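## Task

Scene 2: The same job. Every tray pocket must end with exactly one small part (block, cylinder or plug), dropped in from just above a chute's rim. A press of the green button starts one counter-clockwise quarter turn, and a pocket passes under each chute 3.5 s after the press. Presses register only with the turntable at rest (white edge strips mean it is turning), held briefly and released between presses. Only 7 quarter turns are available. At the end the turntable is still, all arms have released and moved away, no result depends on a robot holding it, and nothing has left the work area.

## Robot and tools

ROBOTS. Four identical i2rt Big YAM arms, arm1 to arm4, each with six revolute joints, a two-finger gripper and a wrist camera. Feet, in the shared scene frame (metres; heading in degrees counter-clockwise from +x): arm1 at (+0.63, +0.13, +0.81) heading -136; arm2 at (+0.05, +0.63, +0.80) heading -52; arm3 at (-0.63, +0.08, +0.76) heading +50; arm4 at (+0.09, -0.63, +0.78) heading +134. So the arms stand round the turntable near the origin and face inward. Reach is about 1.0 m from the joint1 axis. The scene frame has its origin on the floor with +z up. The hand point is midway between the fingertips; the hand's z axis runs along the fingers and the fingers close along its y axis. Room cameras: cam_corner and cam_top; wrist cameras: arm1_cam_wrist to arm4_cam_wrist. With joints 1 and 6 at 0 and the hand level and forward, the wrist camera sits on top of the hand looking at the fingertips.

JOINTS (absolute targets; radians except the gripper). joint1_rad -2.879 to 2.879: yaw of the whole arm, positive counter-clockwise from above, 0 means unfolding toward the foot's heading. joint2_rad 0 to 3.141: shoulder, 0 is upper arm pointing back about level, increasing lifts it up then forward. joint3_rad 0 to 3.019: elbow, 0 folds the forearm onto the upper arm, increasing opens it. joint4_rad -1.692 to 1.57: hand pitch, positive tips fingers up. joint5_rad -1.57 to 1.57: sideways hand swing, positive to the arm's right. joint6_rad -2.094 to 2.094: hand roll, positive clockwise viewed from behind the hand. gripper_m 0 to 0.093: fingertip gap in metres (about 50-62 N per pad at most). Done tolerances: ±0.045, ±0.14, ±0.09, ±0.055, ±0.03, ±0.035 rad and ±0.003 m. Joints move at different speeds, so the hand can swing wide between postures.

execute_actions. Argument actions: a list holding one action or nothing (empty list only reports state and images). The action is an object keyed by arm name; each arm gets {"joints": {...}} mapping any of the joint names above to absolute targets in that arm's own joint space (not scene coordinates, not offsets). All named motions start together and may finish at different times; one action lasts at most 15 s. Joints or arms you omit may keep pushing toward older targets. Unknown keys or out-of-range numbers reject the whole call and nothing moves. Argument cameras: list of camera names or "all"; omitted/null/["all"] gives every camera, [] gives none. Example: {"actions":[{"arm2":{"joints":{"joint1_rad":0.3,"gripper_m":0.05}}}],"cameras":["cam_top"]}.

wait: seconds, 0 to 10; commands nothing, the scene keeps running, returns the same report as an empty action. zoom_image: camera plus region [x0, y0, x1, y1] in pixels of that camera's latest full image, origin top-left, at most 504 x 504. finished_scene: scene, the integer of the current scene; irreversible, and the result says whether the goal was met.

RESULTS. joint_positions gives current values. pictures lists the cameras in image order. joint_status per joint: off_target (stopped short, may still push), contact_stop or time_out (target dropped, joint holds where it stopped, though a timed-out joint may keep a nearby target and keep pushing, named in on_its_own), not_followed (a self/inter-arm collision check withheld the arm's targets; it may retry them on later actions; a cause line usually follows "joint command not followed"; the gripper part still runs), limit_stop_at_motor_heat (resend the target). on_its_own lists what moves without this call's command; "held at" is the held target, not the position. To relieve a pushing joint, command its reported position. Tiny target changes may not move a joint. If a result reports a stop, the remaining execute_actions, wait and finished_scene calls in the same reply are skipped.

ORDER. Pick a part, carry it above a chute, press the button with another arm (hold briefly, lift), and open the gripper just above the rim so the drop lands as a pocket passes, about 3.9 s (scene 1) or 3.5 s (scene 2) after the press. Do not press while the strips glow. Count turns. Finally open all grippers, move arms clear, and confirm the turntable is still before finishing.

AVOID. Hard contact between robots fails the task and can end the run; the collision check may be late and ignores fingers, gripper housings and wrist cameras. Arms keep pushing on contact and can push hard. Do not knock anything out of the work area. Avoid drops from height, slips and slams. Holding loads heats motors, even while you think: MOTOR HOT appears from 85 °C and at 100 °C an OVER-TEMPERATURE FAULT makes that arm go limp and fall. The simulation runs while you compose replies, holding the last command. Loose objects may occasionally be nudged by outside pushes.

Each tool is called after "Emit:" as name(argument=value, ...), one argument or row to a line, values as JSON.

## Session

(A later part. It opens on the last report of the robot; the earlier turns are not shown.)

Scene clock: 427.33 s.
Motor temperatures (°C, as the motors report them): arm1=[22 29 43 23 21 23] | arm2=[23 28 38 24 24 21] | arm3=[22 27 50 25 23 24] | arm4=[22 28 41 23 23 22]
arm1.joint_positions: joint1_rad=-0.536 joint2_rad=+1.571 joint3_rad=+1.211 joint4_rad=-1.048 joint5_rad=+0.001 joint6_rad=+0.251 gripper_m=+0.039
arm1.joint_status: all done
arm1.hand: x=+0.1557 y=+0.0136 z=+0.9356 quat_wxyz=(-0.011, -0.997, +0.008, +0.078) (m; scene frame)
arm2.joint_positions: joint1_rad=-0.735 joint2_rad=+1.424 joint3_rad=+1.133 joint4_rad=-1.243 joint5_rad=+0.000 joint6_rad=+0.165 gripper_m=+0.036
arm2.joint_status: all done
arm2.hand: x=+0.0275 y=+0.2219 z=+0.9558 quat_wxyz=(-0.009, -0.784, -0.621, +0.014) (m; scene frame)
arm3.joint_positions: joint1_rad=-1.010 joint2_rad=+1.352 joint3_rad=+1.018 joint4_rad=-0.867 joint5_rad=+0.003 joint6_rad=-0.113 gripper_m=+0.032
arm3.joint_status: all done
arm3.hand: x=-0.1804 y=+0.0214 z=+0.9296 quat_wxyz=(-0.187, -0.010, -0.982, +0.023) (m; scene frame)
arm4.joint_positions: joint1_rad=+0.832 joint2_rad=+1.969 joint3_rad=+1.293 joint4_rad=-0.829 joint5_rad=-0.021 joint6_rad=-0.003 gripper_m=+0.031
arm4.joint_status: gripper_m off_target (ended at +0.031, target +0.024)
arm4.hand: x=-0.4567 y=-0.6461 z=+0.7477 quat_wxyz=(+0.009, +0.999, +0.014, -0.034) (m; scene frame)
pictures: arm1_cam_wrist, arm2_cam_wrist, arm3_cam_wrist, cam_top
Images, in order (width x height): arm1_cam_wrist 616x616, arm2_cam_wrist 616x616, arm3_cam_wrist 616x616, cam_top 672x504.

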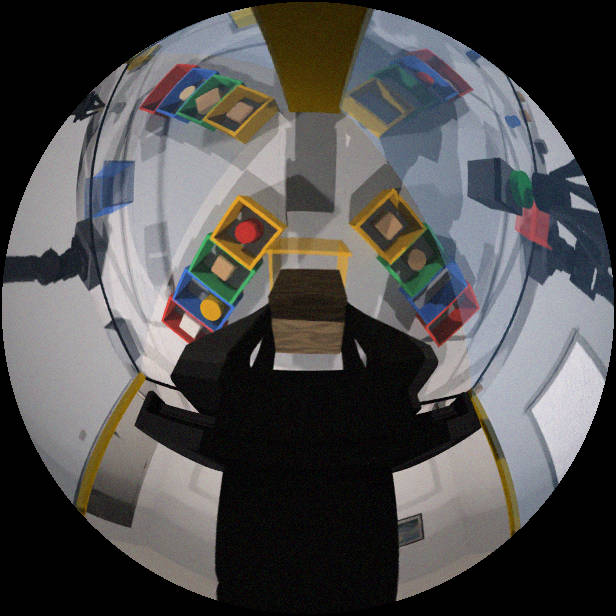

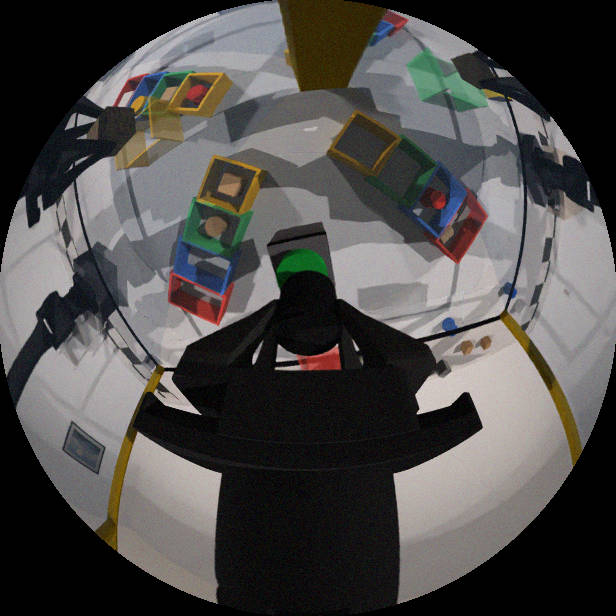

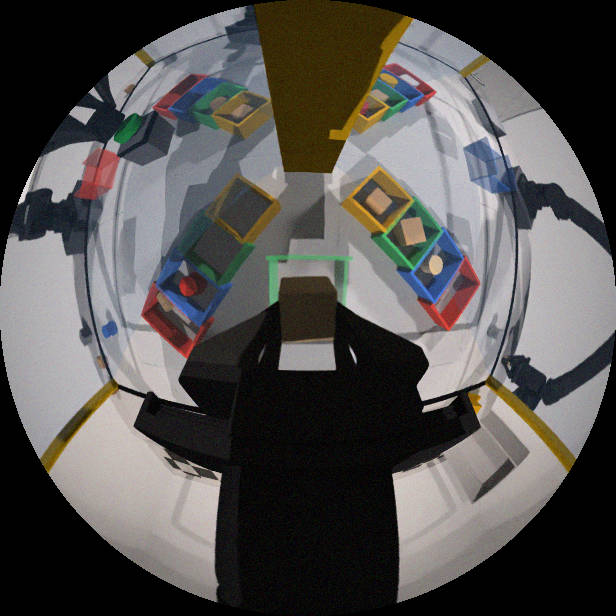

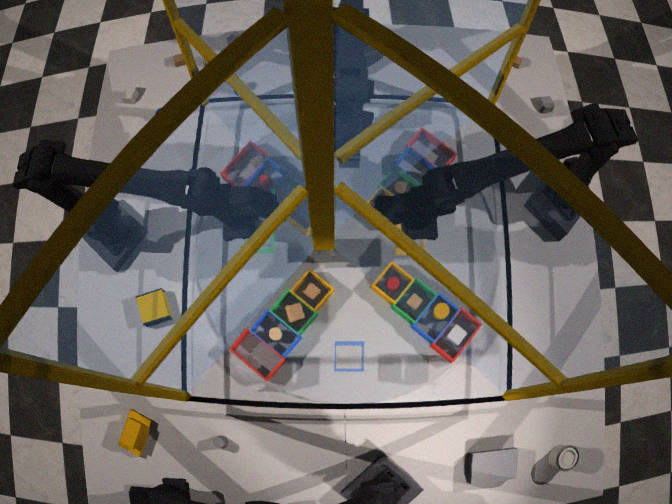

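Emit:
zoom_image(
  camera="arm2_cam_wrist",
  region=[245, 235, 371, 361],
)

Emit:
zoom_image(
  camera="arm3_cam_wrist",
  region=[245, 235, 371, 361],
)

Emit:
zoom_image(
  camera="arm1_cam_wrist",
  region=[245, 225, 371, 351],
)

Emit:
zoom_image(
  camera="arm3_cam_wrist",
  region=[60, 80, 186, 206],
)

Region (245, 235, 371, 361) of arm2_cam_wrist's 616x616 image, scaled by 4.000, with more detail than that image has.

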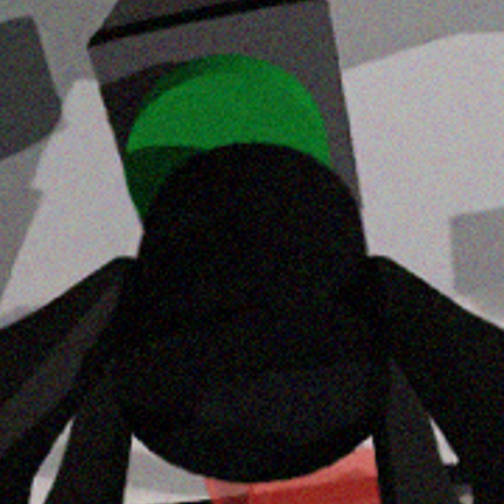

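Region (245, 235, 371, 361) of arm3_cam_wrist's 616x616 image, scaled by 4.000, with more detail than that image has.

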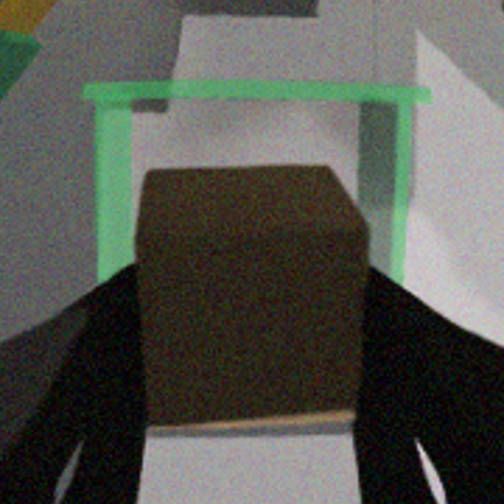

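Region (245, 225, 371, 351) of arm1_cam_wrist's 616x616 image, scaled by 4.000, with more detail than that image has.

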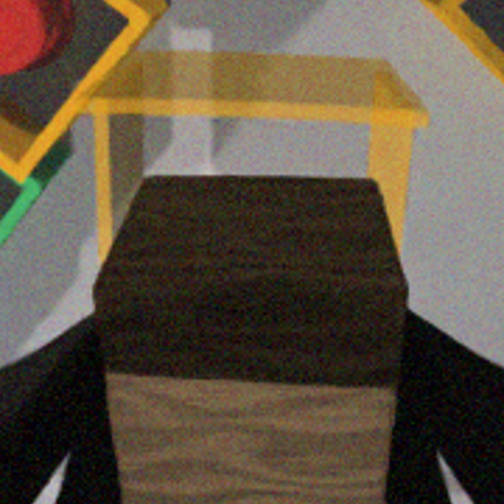

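Region (60, 80, 186, 206) of arm3_cam_wrist's 616x616 image, scaled by 4.000, with more detail than that image has.

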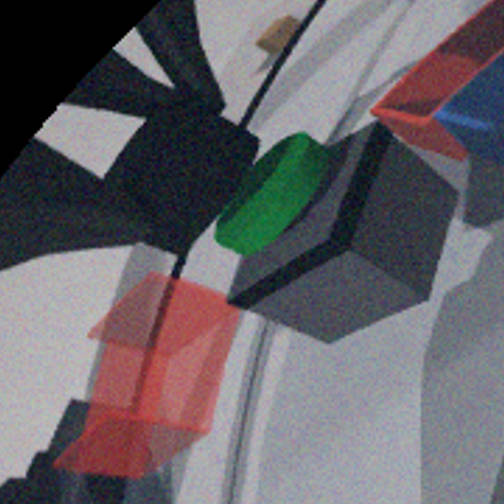

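Emit:
execute_actions(
  actions=[
    {"arm2":{"joints":{"joint2_rad":1.507,"joint3_rad":1.137}}},
  ],
  cameras=[],
)

Emit:
execute_actions(
  actions=[
    {"arm2":{"joints":{"joint2_rad":1.110}}},
  ],
  cameras=[],
)

Emit:
execute_actions(
  actions=[
    {"arm2":{"joints":{"joint3_rad":0.790}}},
  ],
  cameras=[],
)

Emit:
wait(
  seconds=0.4,
)

Emit:
execute_actions(
  actions=[
    {"arm2":{"joints":{"gripper_m":0.060}},"arm3":{"joints":{"gripper_m":0.055}}},
  ],
  cameras=["arm2_cam_wrist","arm3_cam_wrist"],
)

Scene clock: 442.87 s.
Motor temperatures (°C, as the motors report them): arm1=[22 29 42 23 21 23] | arm2=[23 28 39 24 24 21] | arm3=[22 27 50 25 23 24] | arm4=[22 29 41 23 23 22]
arm1.joint_positions: joint1_rad=-0.536 joint2_rad=+1.571 joint3_rad=+1.211 joint4_rad=-1.048 joint5_rad=+0.001 joint6_rad=+0.251 gripper_m=+0.039
arm1.joint_status: not commanded
arm1.hand: x=+0.1557 y=+0.0136 z=+0.9356 quat_wxyz=(-0.011, -0.997, +0.008, +0.078) (m; scene frame)
arm2.joint_positions: joint1_rad=-0.735 joint2_rad=+1.478 joint3_rad=+1.137 joint4_rad=-1.244 joint5_rad=+0.000 joint6_rad=+0.165 gripper_m=+0.036
arm2.joint_status: all done
arm2.hand: x=+0.0272 y=+0.2195 z=+0.9363 quat_wxyz=(+0.010, -0.784, -0.621, -0.003) (m; scene frame)
arm3.joint_positions: joint1_rad=-1.010 joint2_rad=+1.352 joint3_rad=+1.018 joint4_rad=-0.867 joint5_rad=+0.003 joint6_rad=-0.113 gripper_m=+0.032
arm3.joint_status: not commanded
arm3.hand: x=-0.1804 y=+0.0214 z=+0.9296 quat_wxyz=(-0.187, -0.010, -0.982, +0.023) (m; scene frame)
arm4.joint_positions: joint1_rad=+0.832 joint2_rad=+1.969 joint3_rad=+1.293 joint4_rad=-0.829 joint5_rad=-0.021 joint6_rad=-0.003 gripper_m=+0.031
arm4.joint_status: not commanded
arm4.hand: x=-0.4567 y=-0.6461 z=+0.7477 quat_wxyz=(+0.009, +0.999, +0.014, -0.034) (m; scene frame)
pictures: none
No camera images: the call's "cameras" was empty. Leave "cameras" out to get every camera's image.

Scene clock: 444.10 s.
Motor temperatures (°C, as the motors report them): arm1=[22 29 42 23 21 23] | arm2=[23 28 39 24 24 21] | arm3=[22 27 50 25 23 24] | arm4=[22 29 41 23 23 22]
arm1.joint_positions: joint1_rad=-0.536 joint2_rad=+1.571 joint3_rad=+1.211 joint4_rad=-1.048 joint5_rad=+0.001 joint6_rad=+0.251 gripper_m=+0.039
arm1.joint_status: not commanded
arm1.hand: x=+0.1557 y=+0.0136 z=+0.9356 quat_wxyz=(-0.011, -0.997, +0.008, +0.078) (m; scene frame)
arm2.joint_positions: joint1_rad=-0.735 joint2_rad=+1.099 joint3_rad=+1.124 joint4_rad=-1.241 joint5_rad=+0.000 joint6_rad=+0.165 gripper_m=+0.036
arm2.joint_status: all done
arm2.hand: x=+0.0306 y=+0.2521 z=+1.0739 quat_wxyz=(-0.127, -0.771, -0.612, +0.120) (m; scene frame)
arm3.joint_positions: joint1_rad=-1.010 joint2_rad=+1.352 joint3_rad=+1.018 joint4_rad=-0.867 joint5_rad=+0.003 joint6_rad=-0.113 gripper_m=+0.032
arm3.joint_status: not commanded
arm3.hand: x=-0.1804 y=+0.0214 z=+0.9296 quat_wxyz=(-0.187, -0.010, -0.982, +0.023) (m; scene frame)
arm4.joint_positions: joint1_rad=+0.832 joint2_rad=+1.969 joint3_rad=+1.293 joint4_rad=-0.829 joint5_rad=-0.021 joint6_rad=-0.003 gripper_m=+0.031
arm4.joint_status: not commanded
arm4.hand: x=-0.4567 y=-0.6461 z=+0.7477 quat_wxyz=(+0.009, +0.999, +0.014, -0.034) (m; scene frame)
pictures: none
No camera images: the call's "cameras" was empty. Leave "cameras" out to get every camera's image.

Scene clock: 445.20 s.
Motor temperatures (°C, as the motors report them): arm1=[22 29 42 23 21 23] | arm2=[23 28 39 24 24 21] | arm3=[22 27 50 25 23 24] | arm4=[22 29 41 23 23 22]
arm1.joint_positions: joint1_rad=-0.536 joint2_rad=+1.571 joint3_rad=+1.211 joint4_rad=-1.048 joint5_rad=+0.001 joint6_rad=+0.251 gripper_m=+0.039
arm1.joint_status: not commanded
arm1.hand: x=+0.1557 y=+0.0136 z=+0.9356 quat_wxyz=(-0.011, -0.997, +0.008, +0.078) (m; scene frame)
arm2.joint_positions: joint1_rad=-0.735 joint2_rad=+1.105 joint3_rad=+0.779 joint4_rad=-1.238 joint5_rad=+0.000 joint6_rad=+0.165 gripper_m=+0.036
arm2.joint_status: all done
arm2.hand: x=+0.0360 y=+0.3541 z=+0.9280 quat_wxyz=(+0.002, -0.784, -0.621, +0.004) (m; scene frame)
arm3.joint_positions: joint1_rad=-1.010 joint2_rad=+1.352 joint3_rad=+1.018 joint4_rad=-0.867 joint5_rad=+0.003 joint6_rad=-0.113 gripper_m=+0.032
arm3.joint_status: not commanded
arm3.hand: x=-0.1804 y=+0.0214 z=+0.9296 quat_wxyz=(-0.187, -0.010, -0.982, +0.023) (m; scene frame)
arm4.joint_positions: joint1_rad=+0.832 joint2_rad=+1.969 joint3_rad=+1.293 joint4_rad=-0.829 joint5_rad=-0.021 joint6_rad=-0.003 gripper_m=+0.031
arm4.joint_status: not commanded
arm4.hand: x=-0.4567 y=-0.6461 z=+0.7477 quat_wxyz=(+0.009, +0.999, +0.014, -0.034) (m; scene frame)
pictures: none
No camera images: the call's "cameras" was empty. Leave "cameras" out to get every camera's image.

Scene clock: 445.60 s.
Motor temperatures (°C, as the motors report them): arm1=[22 29 42 23 21 23] | arm2=[23 28 39 24 24 21] | arm3=[22 27 50 25 23 24] | arm4=[22 29 41 23 23 22]
arm1.joint_positions: joint1_rad=-0.536 joint2_rad=+1.571 joint3_rad=+1.211 joint4_rad=-1.048 joint5_rad=+0.001 joint6_rad=+0.251 gripper_m=+0.039
arm1.joint_status: not commanded
arm1.hand: x=+0.1557 y=+0.0136 z=+0.9356 quat_wxyz=(-0.011, -0.997, +0.008, +0.078) (m; scene frame)
arm2.joint_positions: joint1_rad=-0.735 joint2_rad=+1.105 joint3_rad=+0.779 joint4_rad=-1.238 joint5_rad=+0.000 joint6_rad=+0.165 gripper_m=+0.036
arm2.joint_status: all done
arm2.hand: x=+0.0360 y=+0.3541 z=+0.9280 quat_wxyz=(+0.002, -0.784, -0.621, +0.004) (m; scene frame)
arm3.joint_positions: joint1_rad=-1.010 joint2_rad=+1.352 joint3_rad=+1.018 joint4_rad=-0.867 joint5_rad=+0.003 joint6_rad=-0.113 gripper_m=+0.032
arm3.joint_status: not commanded
arm3.hand: x=-0.1804 y=+0.0214 z=+0.9296 quat_wxyz=(-0.187, -0.010, -0.982, +0.023) (m; scene frame)
arm4.joint_positions: joint1_rad=+0.832 joint2_rad=+1.969 joint3_rad=+1.293 joint4_rad=-0.829 joint5_rad=-0.021 joint6_rad=-0.003 gripper_m=+0.031
arm4.joint_status: not commanded
arm4.hand: x=-0.4567 y=-0.6461 z=+0.7477 quat_wxyz=(+0.009, +0.999, +0.014, -0.034) (m; scene frame)
wait: 0.40 s; at rest by 0.27 s
pictures: arm1_cam_wrist, arm2_cam_wrist, arm3_cam_wrist, arm4_cam_wrist, cam_corner, cam_top
Images, in order (width x height): arm1_cam_wrist 616x616, arm2_cam_wrist 616x616, arm3_cam_wrist 616x616, arm4_cam_wrist 616x616, cam_corner 672x504, cam_top 672x504.

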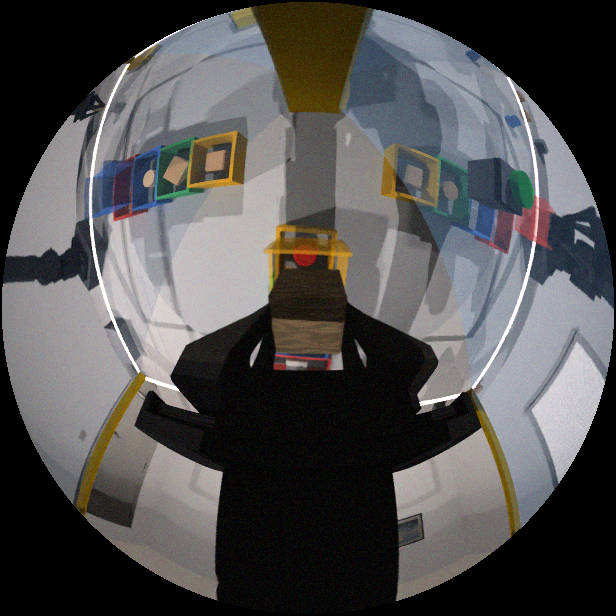

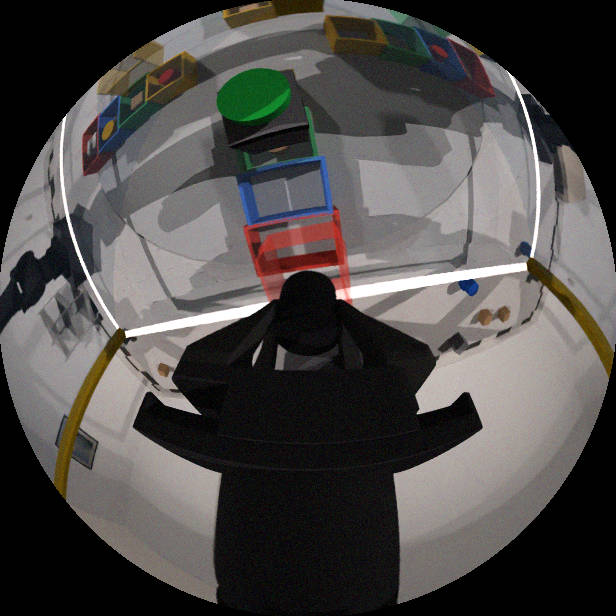

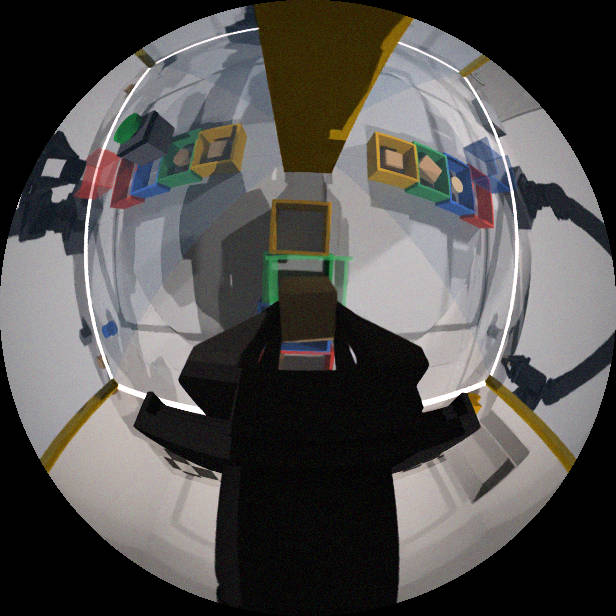

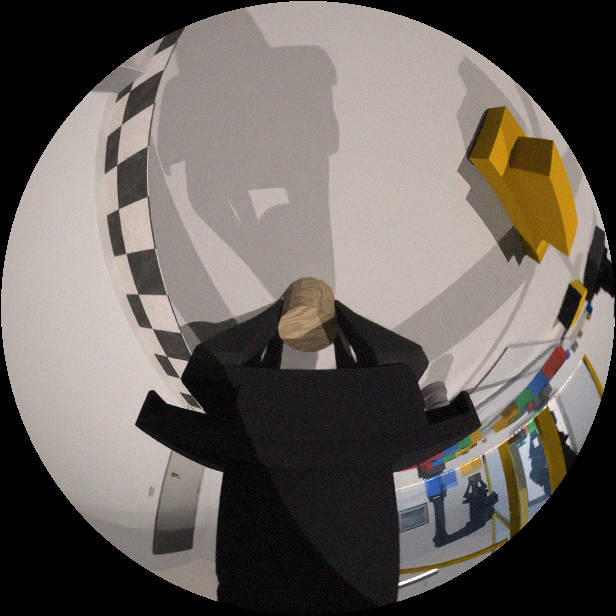

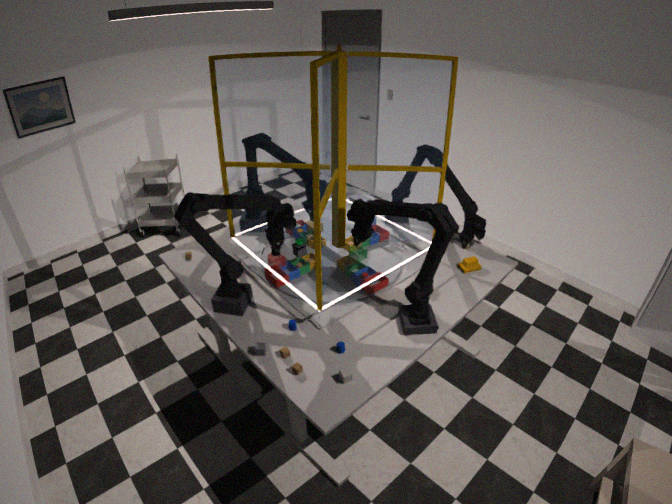

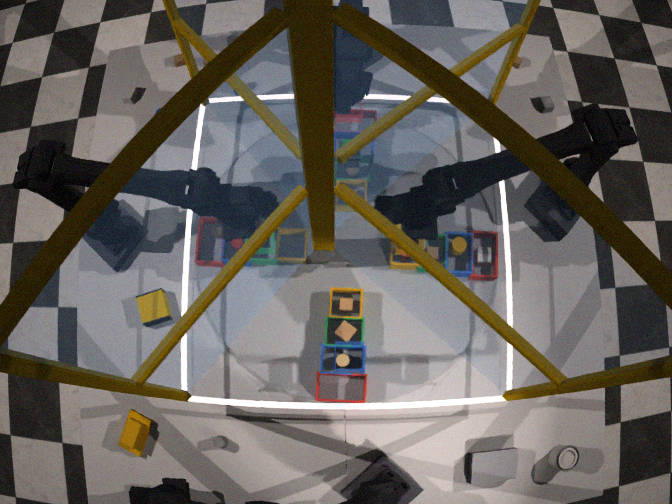

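Scene clock: 446.13 s.
Motor temperatures (°C, as the motors report them): arm1=[22 29 42 23 21 23] | arm2=[23 28 39 24 24 21] | arm3=[22 27 50 25 23 24] | arm4=[22 29 41 23 23 22]
arm1.joint_positions: joint1_rad=-0.536 joint2_rad=+1.571 joint3_rad=+1.211 joint4_rad=-1.048 joint5_rad=+0.001 joint6_rad=+0.251 gripper_m=+0.039
arm1.joint_status: not commanded
arm1.hand: x=+0.1557 y=+0.0136 z=+0.9356 quat_wxyz=(-0.011, -0.997, +0.008, +0.078) (m; scene frame)
arm2.joint_positions: joint1_rad=-0.735 joint2_rad=+1.105 joint3_rad=+0.779 joint4_rad=-1.238 joint5_rad=+0.000 joint6_rad=+0.165 gripper_m=+0.060
arm2.joint_status: all done
arm2.hand: x=+0.0360 y=+0.3541 z=+0.9280 quat_wxyz=(+0.002, -0.784, -0.621, +0.004) (m; scene frame)
arm3.joint_positions: joint1_rad=-1.010 joint2_rad=+1.352 joint3_rad=+1.018 joint4_rad=-0.867 joint5_rad=+0.003 joint6_rad=-0.113 gripper_m=+0.055
arm3.joint_status: all done
arm3.hand: x=-0.1804 y=+0.0214 z=+0.9296 quat_wxyz=(-0.187, -0.010, -0.982, +0.023) (m; scene frame)
arm4.joint_positions: joint1_rad=+0.832 joint2_rad=+1.969 joint3_rad=+1.293 joint4_rad=-0.829 joint5_rad=-0.021 joint6_rad=-0.003 gripper_m=+0.031
arm4.joint_status: not commanded
arm4.hand: x=-0.4567 y=-0.6461 z=+0.7477 quat_wxyz=(+0.009, +0.999, +0.014, -0.034) (m; scene frame)
pictures: arm2_cam_wrist, arm3_cam_wrist
Images, in order (width x height): arm2_cam_wrist 616x616, arm3_cam_wrist 616x616.

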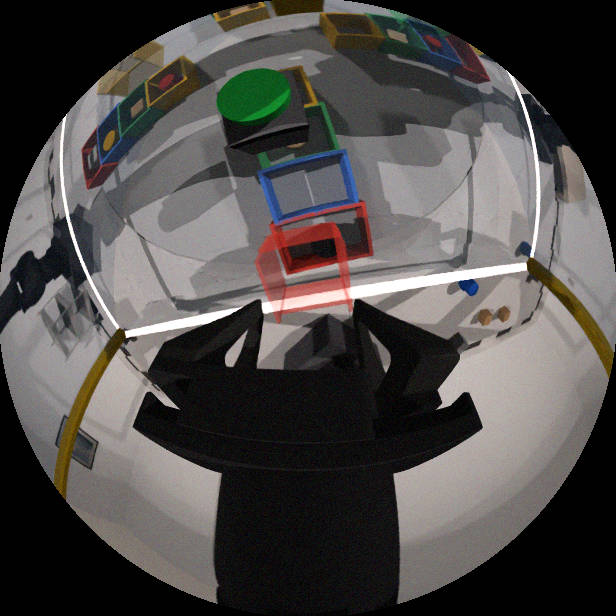

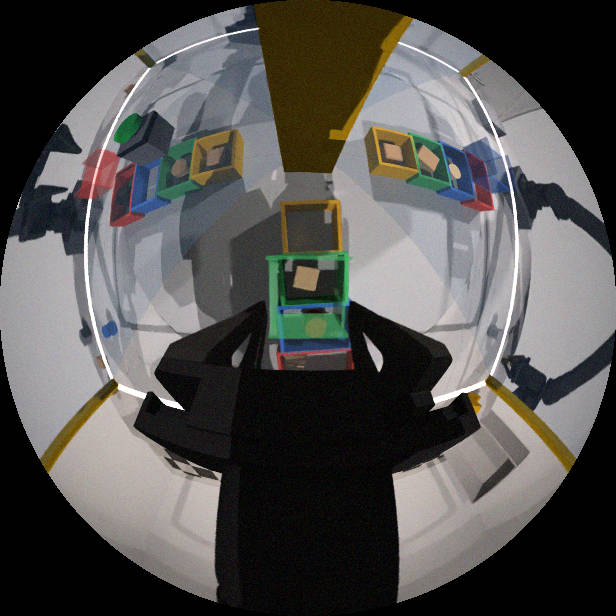

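Emit:
execute_actions(
  actions=[],
)

Scene clock: 463.73 s.
Motor temperatures (°C, as the motors report them): arm1=[22 30 42 23 21 23] | arm2=[23 28 39 24 24 21] | arm3=[22 27 50 25 23 24] | arm4=[22 29 40 23 23 22]
arm1.joint_positions: joint1_rad=-0.536 joint2_rad=+1.571 joint3_rad=+1.211 joint4_rad=-1.048 joint5_rad=+0.001 joint6_rad=+0.251 gripper_m=+0.039
arm1.joint_status: not commanded
arm1.hand: x=+0.1557 y=+0.0136 z=+0.9356 quat_wxyz=(-0.011, -0.997, +0.008, +0.078) (m; scene frame)
arm2.joint_positions: joint1_rad=-0.735 joint2_rad=+1.105 joint3_rad=+0.779 joint4_rad=-1.238 joint5_rad=+0.000 joint6_rad=+0.165 gripper_m=+0.060
arm2.joint_status: all done
arm2.hand: x=+0.0360 y=+0.3541 z=+0.9280 quat_wxyz=(+0.002, -0.784, -0.621, +0.004) (m; scene frame)
arm3.joint_positions: joint1_rad=-1.010 joint2_rad=+1.352 joint3_rad=+1.018 joint4_rad=-0.867 joint5_rad=+0.003 joint6_rad=-0.113 gripper_m=+0.055
arm3.joint_status: all done
arm3.hand: x=-0.1804 y=+0.0214 z=+0.9296 quat_wxyz=(-0.187, -0.010, -0.982, +0.023) (m; scene frame)
arm4.joint_positions: joint1_rad=+0.832 joint2_rad=+1.969 joint3_rad=+1.293 joint4_rad=-0.829 joint5_rad=-0.021 joint6_rad=-0.003 gripper_m=+0.031
arm4.joint_status: not commanded
arm4.hand: x=-0.4567 y=-0.6461 z=+0.7477 quat_wxyz=(+0.009, +0.999, +0.014, -0.034) (m; scene frame)
pictures: arm1_cam_wrist, arm2_cam_wrist, arm3_cam_wrist, arm4_cam_wrist, cam_corner, cam_top
Images, in order (width x height): arm1_cam_wrist 616x616, arm2_cam_wrist 616x616, arm3_cam_wrist 616x616, arm4_cam_wrist 616x616, cam_corner 672x504, cam_top 672x504.

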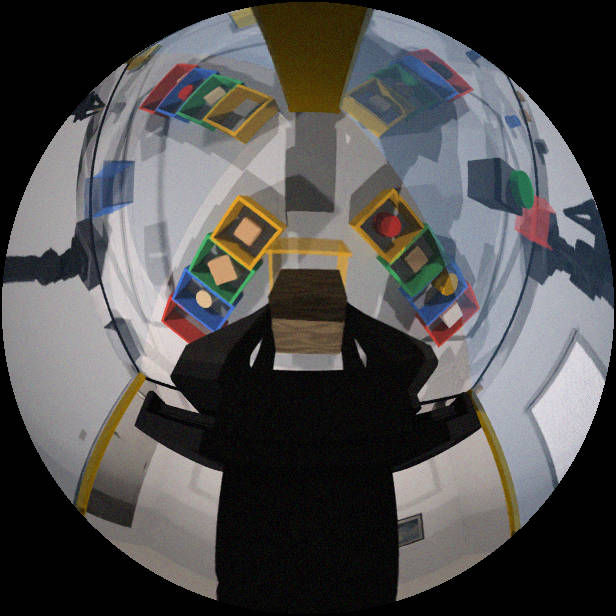

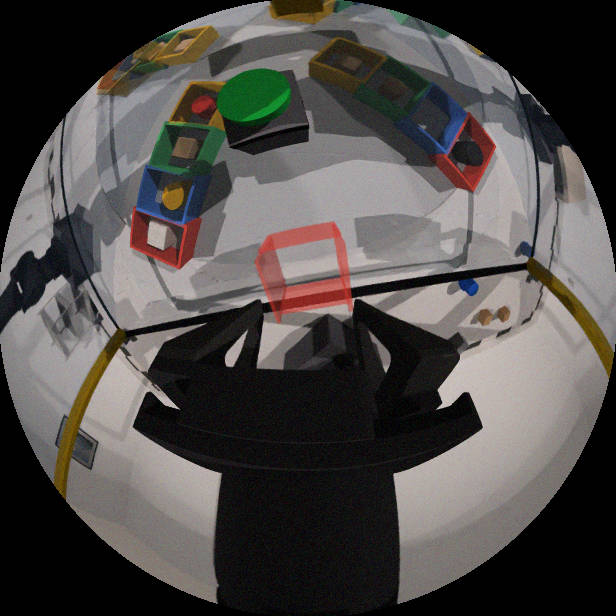

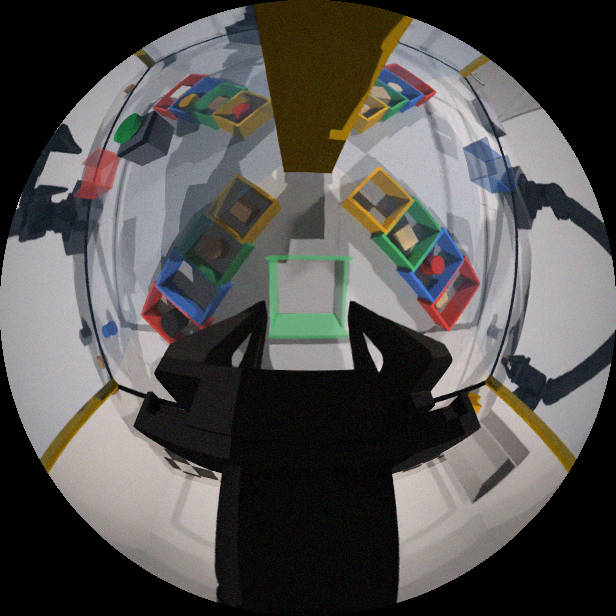

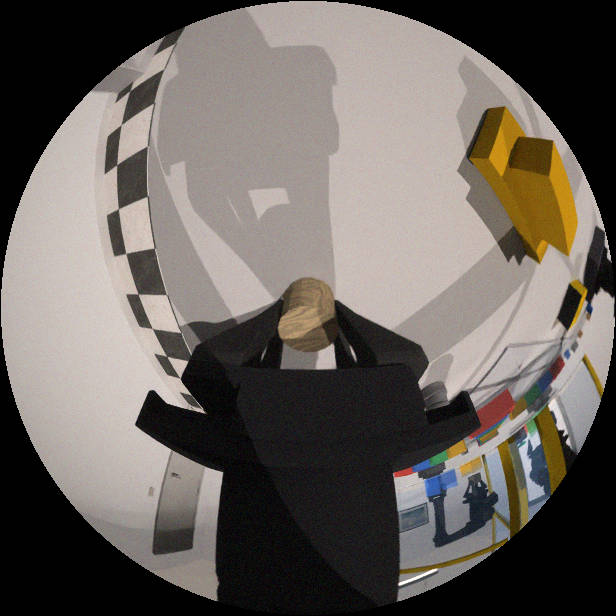

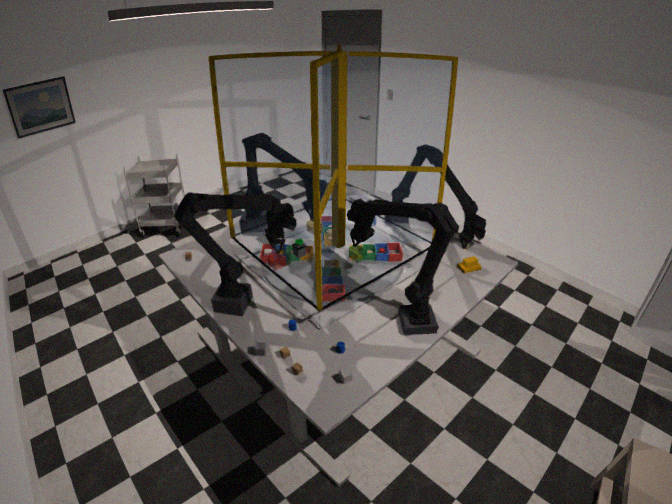

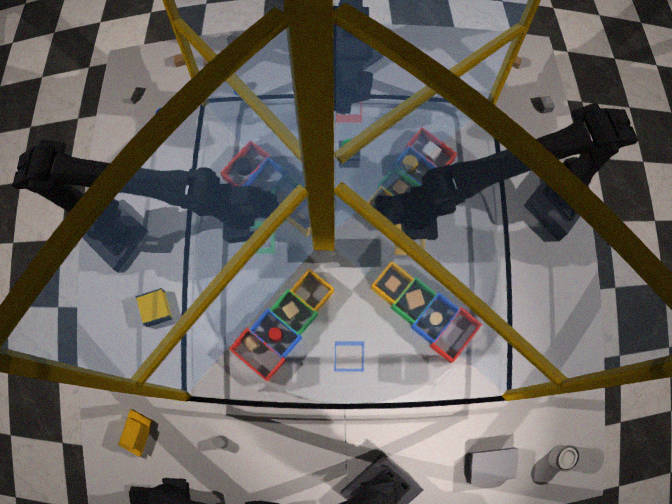

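Emit:
execute_actions(
  actions=[
    {"arm1":{"joints":{"joint2_rad":1.59,"joint4_rad":-1.072,"joint6_rad":0.30}},"arm2":{"joints":{"joint1_rad":-2.262,"joint2_rad":1.28,"joint3_rad":0.985,"joint4_rad":-1.255,"gripper_m":0.066}},"arm3":{"joints":{"joint2_rad":0.65,"joint4_rad":-1.25}},"arm4":{"joints":{"joint2_rad":1.24,"joint3_rad":1.045,"joint4_rad":-1.23,"joint5_rad":0.0}}},
  ],
  cameras=["arm1_cam_wrist","arm2_cam_wrist","arm4_cam_wrist","cam_corner"],
)

Scene clock: 488.20 s.
Motor temperatures (°C, as the motors report them): arm1=[22 30 42 23 21 23] | arm2=[23 28 39 24 24 21] | arm3=[22 27 50 25 23 24] | arm4=[22 29 40 23 23 22]
arm1.joint_positions: joint1_rad=-0.536 joint2_rad=+1.571 joint3_rad=+1.211 joint4_rad=-1.062 joint5_rad=+0.001 joint6_rad=+0.289 gripper_m=+0.039
arm1.joint_status: all done
arm1.hand: x=+0.1591 y=+0.0144 z=+0.9351 quat_wxyz=(-0.011, -0.997, +0.027, +0.071) (m; scene frame)
arm2.joint_positions: joint1_rad=-2.263 joint2_rad=+1.279 joint3_rad=+0.945 joint4_rad=-1.247 joint5_rad=+0.000 joint6_rad=+0.166 gripper_m=+0.066
arm2.joint_status: all done
arm2.hand: x=-0.2816 y=+0.6376 z=+0.9423 quat_wxyz=(+0.002, -0.996, +0.094, -0.001) (m; scene frame)
arm3.joint_positions: joint1_rad=-1.010 joint2_rad=+0.646 joint3_rad=+1.018 joint4_rad=-1.242 joint5_rad=+0.003 joint6_rad=-0.113 gripper_m=+0.055
arm3.joint_status: all done
arm3.hand: x=-0.3617 y=+0.0451 z=+1.1310 quat_wxyz=(-0.346, -0.010, -0.937, +0.043) (m; scene frame)
arm4.joint_positions: joint1_rad=+0.832 joint2_rad=+1.235 joint3_rad=+1.030 joint4_rad=-1.223 joint5_rad=-0.003 joint6_rad=-0.003 gripper_m=+0.031
arm4.joint_status: all done
arm4.hand: x=-0.2810 y=-0.6396 z=+0.9677 quat_wxyz=(+0.001, +0.997, +0.014, -0.073) (m; scene frame)
pictures: arm1_cam_wrist, arm2_cam_wrist, arm4_cam_wrist, cam_corner
Images, in order (width x height): arm1_cam_wrist 616x616, arm2_cam_wrist 616x616, arm4_cam_wrist 616x616, cam_corner 672x504.

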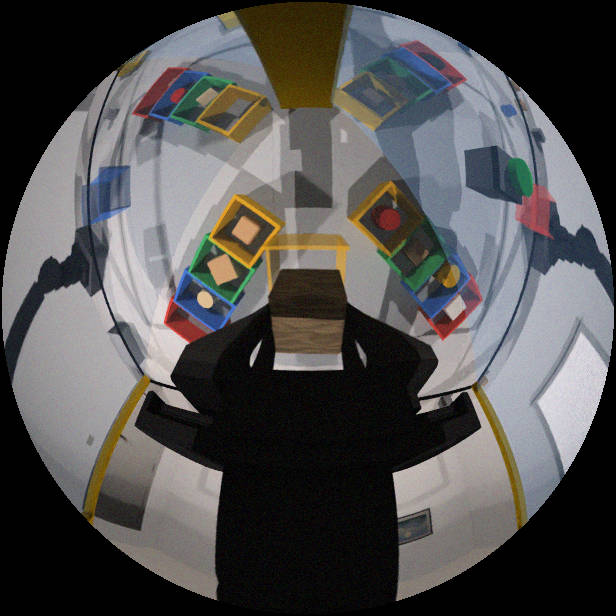

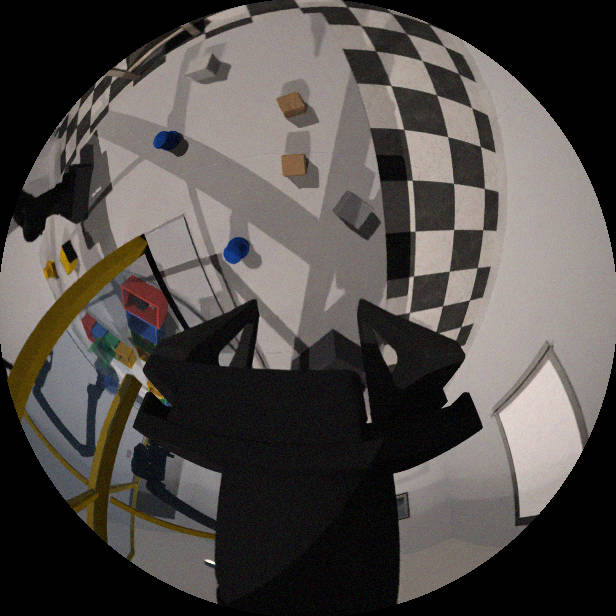

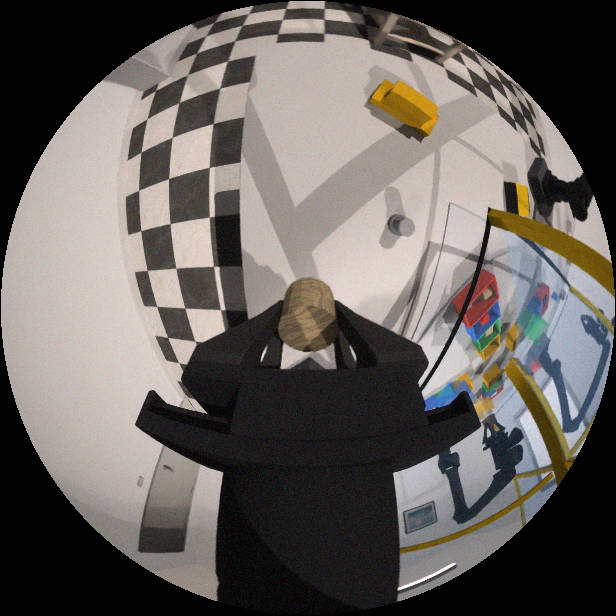

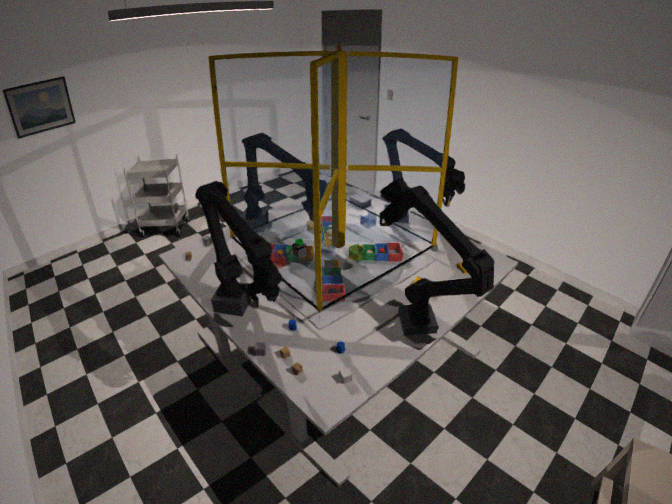

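Emit:
zoom_image(
  camera="arm2_cam_wrist",
  region=[262, 134, 326, 198],
)

Emit:
zoom_image(
  camera="arm1_cam_wrist",
  region=[245, 225, 371, 351],
)

Region (262, 134, 326, 198) of arm2_cam_wrist's 616x616 image, scaled by 7.875, with more detail than that image has.

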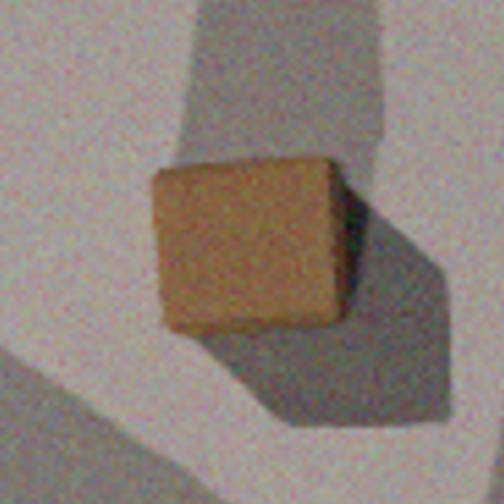

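Region (245, 225, 371, 351) of arm1_cam_wrist's 616x616 image, scaled by 4.000, with more detail than that image has.

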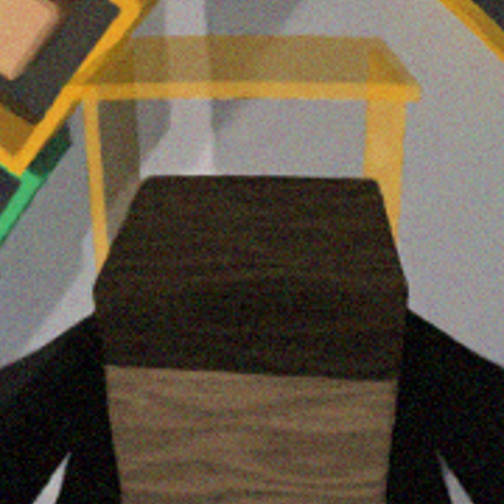

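Emit:
execute_actions(
  actions=[
    {"arm2":{"joints":{"joint1_rad":-2.252,"joint2_rad":1.829,"joint3_rad":0.963,"joint4_rad":-0.631,"joint6_rad":0.115}},"arm4":{"joints":{"joint1_rad":0.0,"joint4_rad":-1.19,"joint6_rad":0.22}}},
  ],
  cameras=["arm2_cam_wrist","arm4_cam_wrist"],
)

Scene clock: 545.07 s.
Motor temperatures (°C, as the motors report them): arm1=[22 30 42 23 21 23] | arm2=[23 28 42 24 24 21] | arm3=[22 26 51 25 23 24] | arm4=[22 27 42 23 23 22]
arm1.joint_positions: joint1_rad=-0.536 joint2_rad=+1.571 joint3_rad=+1.211 joint4_rad=-1.062 joint5_rad=+0.001 joint6_rad=+0.289 gripper_m=+0.039
arm1.joint_status: not commanded
arm1.hand: x=+0.1591 y=+0.0144 z=+0.9351 quat_wxyz=(-0.011, -0.997, +0.027, +0.071) (m; scene frame)
arm2.joint_positions: joint1_rad=-2.259 joint2_rad=+1.829 joint3_rad=+0.945 joint4_rad=-0.647 joint5_rad=+0.000 joint6_rad=+0.131 gripper_m=+0.066
arm2.joint_status: all done
arm2.hand: x=-0.3834 y=+0.6393 z=+0.7399 quat_wxyz=(+0.001, -0.997, +0.075, +0.025) (m; scene frame)
arm3.joint_positions: joint1_rad=-1.010 joint2_rad=+0.646 joint3_rad=+1.018 joint4_rad=-1.242 joint5_rad=+0.003 joint6_rad=-0.113 gripper_m=+0.055
arm3.joint_status: not commanded
arm3.hand: x=-0.3617 y=+0.0451 z=+1.1310 quat_wxyz=(-0.346, -0.010, -0.937, +0.043) (m; scene frame)
arm4.joint_positions: joint1_rad=-0.001 joint2_rad=+1.235 joint3_rad=+1.030 joint4_rad=-1.199 joint5_rad=+0.000 joint6_rad=+0.212 gripper_m=+0.031
arm4.joint_status: all done
arm4.hand: x=-0.1700 y=-0.3582 z=+0.9691 quat_wxyz=(-0.025, +0.869, -0.487, -0.082) (m; scene frame)
pictures: arm2_cam_wrist, arm4_cam_wrist
Images, in order (width x height): arm2_cam_wrist 616x616, arm4_cam_wrist 616x616.

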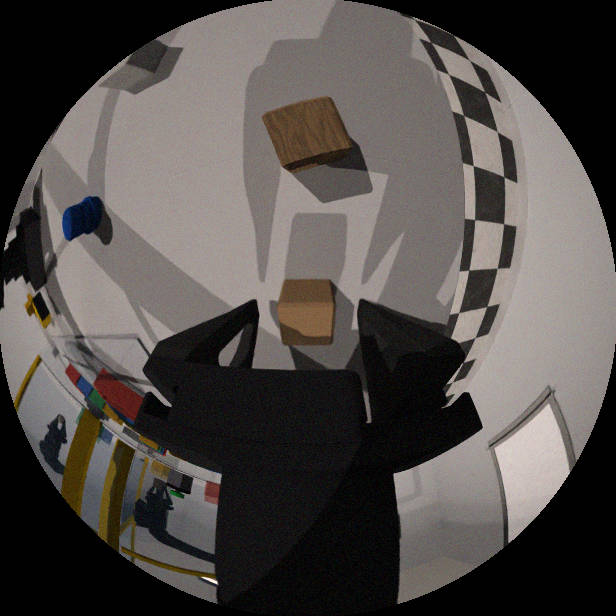

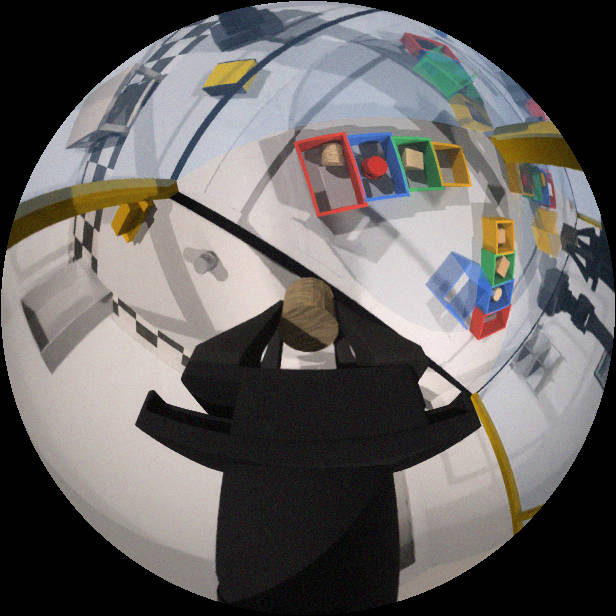

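Emit:
execute_actions(
  actions=[
    {"arm2":{"joints":{"gripper_m":0.02}}},
  ],
  cameras=["arm2_cam_wrist"],
)

Scene clock: 552.80 s.
Motor temperatures (°C, as the motors report them): arm1=[22 30 42 23 21 23] | arm2=[23 28 41 24 24 21] | arm3=[22 26 51 25 23 24] | arm4=[22 27 42 23 23 22]
arm1.joint_positions: joint1_rad=-0.536 joint2_rad=+1.571 joint3_rad=+1.211 joint4_rad=-1.062 joint5_rad=+0.001 joint6_rad=+0.289 gripper_m=+0.039
arm1.joint_status: not commanded
arm1.hand: x=+0.1591 y=+0.0144 z=+0.9351 quat_wxyz=(-0.011, -0.997, +0.027, +0.071) (m; scene frame)
arm2.joint_positions: joint1_rad=-2.259 joint2_rad=+1.829 joint3_rad=+0.945 joint4_rad=-0.647 joint5_rad=+0.000 joint6_rad=+0.130 gripper_m=+0.031
arm2.joint_status: gripper_m off_target (ended at +0.031, target +0.020)
arm2.hand: x=-0.3834 y=+0.6393 z=+0.7399 quat_wxyz=(+0.001, -0.997, +0.075, +0.025) (m; scene frame)
arm3.joint_positions: joint1_rad=-1.010 joint2_rad=+0.646 joint3_rad=+1.018 joint4_rad=-1.242 joint5_rad=+0.003 joint6_rad=-0.113 gripper_m=+0.055
arm3.joint_status: not commanded
arm3.hand: x=-0.3617 y=+0.0451 z=+1.1310 quat_wxyz=(-0.346, -0.010, -0.937, +0.043) (m; scene frame)
arm4.joint_positions: joint1_rad=-0.001 joint2_rad=+1.235 joint3_rad=+1.030 joint4_rad=-1.199 joint5_rad=+0.000 joint6_rad=+0.212 gripper_m=+0.031
arm4.joint_status: not commanded
arm4.hand: x=-0.1700 y=-0.3582 z=+0.9691 quat_wxyz=(-0.025, +0.869, -0.487, -0.082) (m; scene frame)
pictures: arm2_cam_wrist
Images, in order (width x height): arm2_cam_wrist 616x616.

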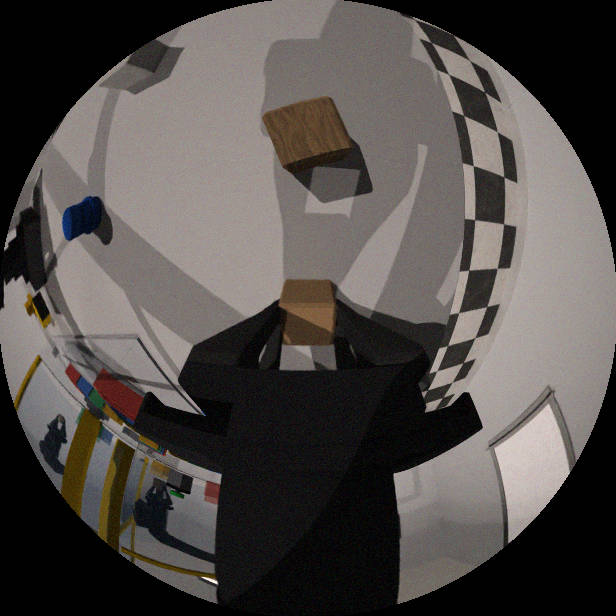

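Emit:
execute_actions(
  actions=[
    {"arm2":{"joints":{"joint2_rad":1.24,"joint4_rad":-1.237}},"arm4":{"joints":{"joint1_rad":-0.560}}},
  ],
  cameras=["arm2_cam_wrist","arm4_cam_wrist"],
)

Scene clock: 592.77 s.
Motor temperatures (°C, as the motors report them): arm1=[22 30 42 23 21 23] | arm2=[23 29 38 24 24 21] | arm3=[22 26 52 25 23 24] | arm4=[22 27 42 23 23 22]
arm1.joint_positions: joint1_rad=-0.536 joint2_rad=+1.571 joint3_rad=+1.211 joint4_rad=-1.062 joint5_rad=+0.001 joint6_rad=+0.289 gripper_m=+0.039
arm1.joint_status: not commanded
arm1.hand: x=+0.1591 y=+0.0144 z=+0.9351 quat_wxyz=(-0.011, -0.997, +0.027, +0.071) (m; scene frame)
arm2.joint_positions: joint1_rad=-2.259 joint2_rad=+1.243 joint3_rad=+0.945 joint4_rad=-1.223 joint5_rad=+0.000 joint6_rad=+0.130 gripper_m=+0.031
arm2.joint_status: all done
arm2.hand: x=-0.2867 y=+0.6365 z=+0.9541 quat_wxyz=(+0.000, -0.997, +0.075, +0.030) (m; scene frame)
arm3.joint_positions: joint1_rad=-1.010 joint2_rad=+0.646 joint3_rad=+1.018 joint4_rad=-1.242 joint5_rad=+0.003 joint6_rad=-0.113 gripper_m=+0.055
arm3.joint_status: not commanded
arm3.hand: x=-0.3617 y=+0.0451 z=+1.1310 quat_wxyz=(-0.346, -0.010, -0.937, +0.043) (m; scene frame)
arm4.joint_positions: joint1_rad=-0.562 joint2_rad=+1.235 joint3_rad=+1.030 joint4_rad=-1.199 joint5_rad=+0.000 joint6_rad=+0.213 gripper_m=+0.031
arm4.joint_status: all done
arm4.hand: x=+0.0145 y=-0.2621 z=+0.9687 quat_wxyz=(-0.045, +0.700, -0.709, -0.072) (m; scene frame)
pictures: arm2_cam_wrist, arm4_cam_wrist
Images, in order (width x height): arm2_cam_wrist 616x616, arm4_cam_wrist 616x616.

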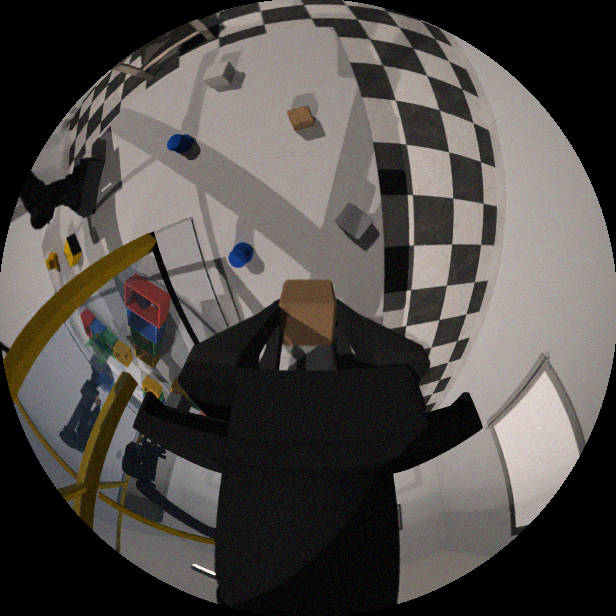

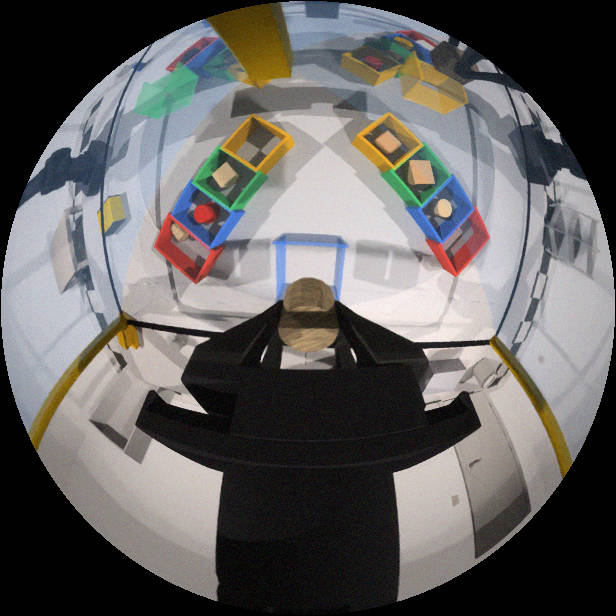

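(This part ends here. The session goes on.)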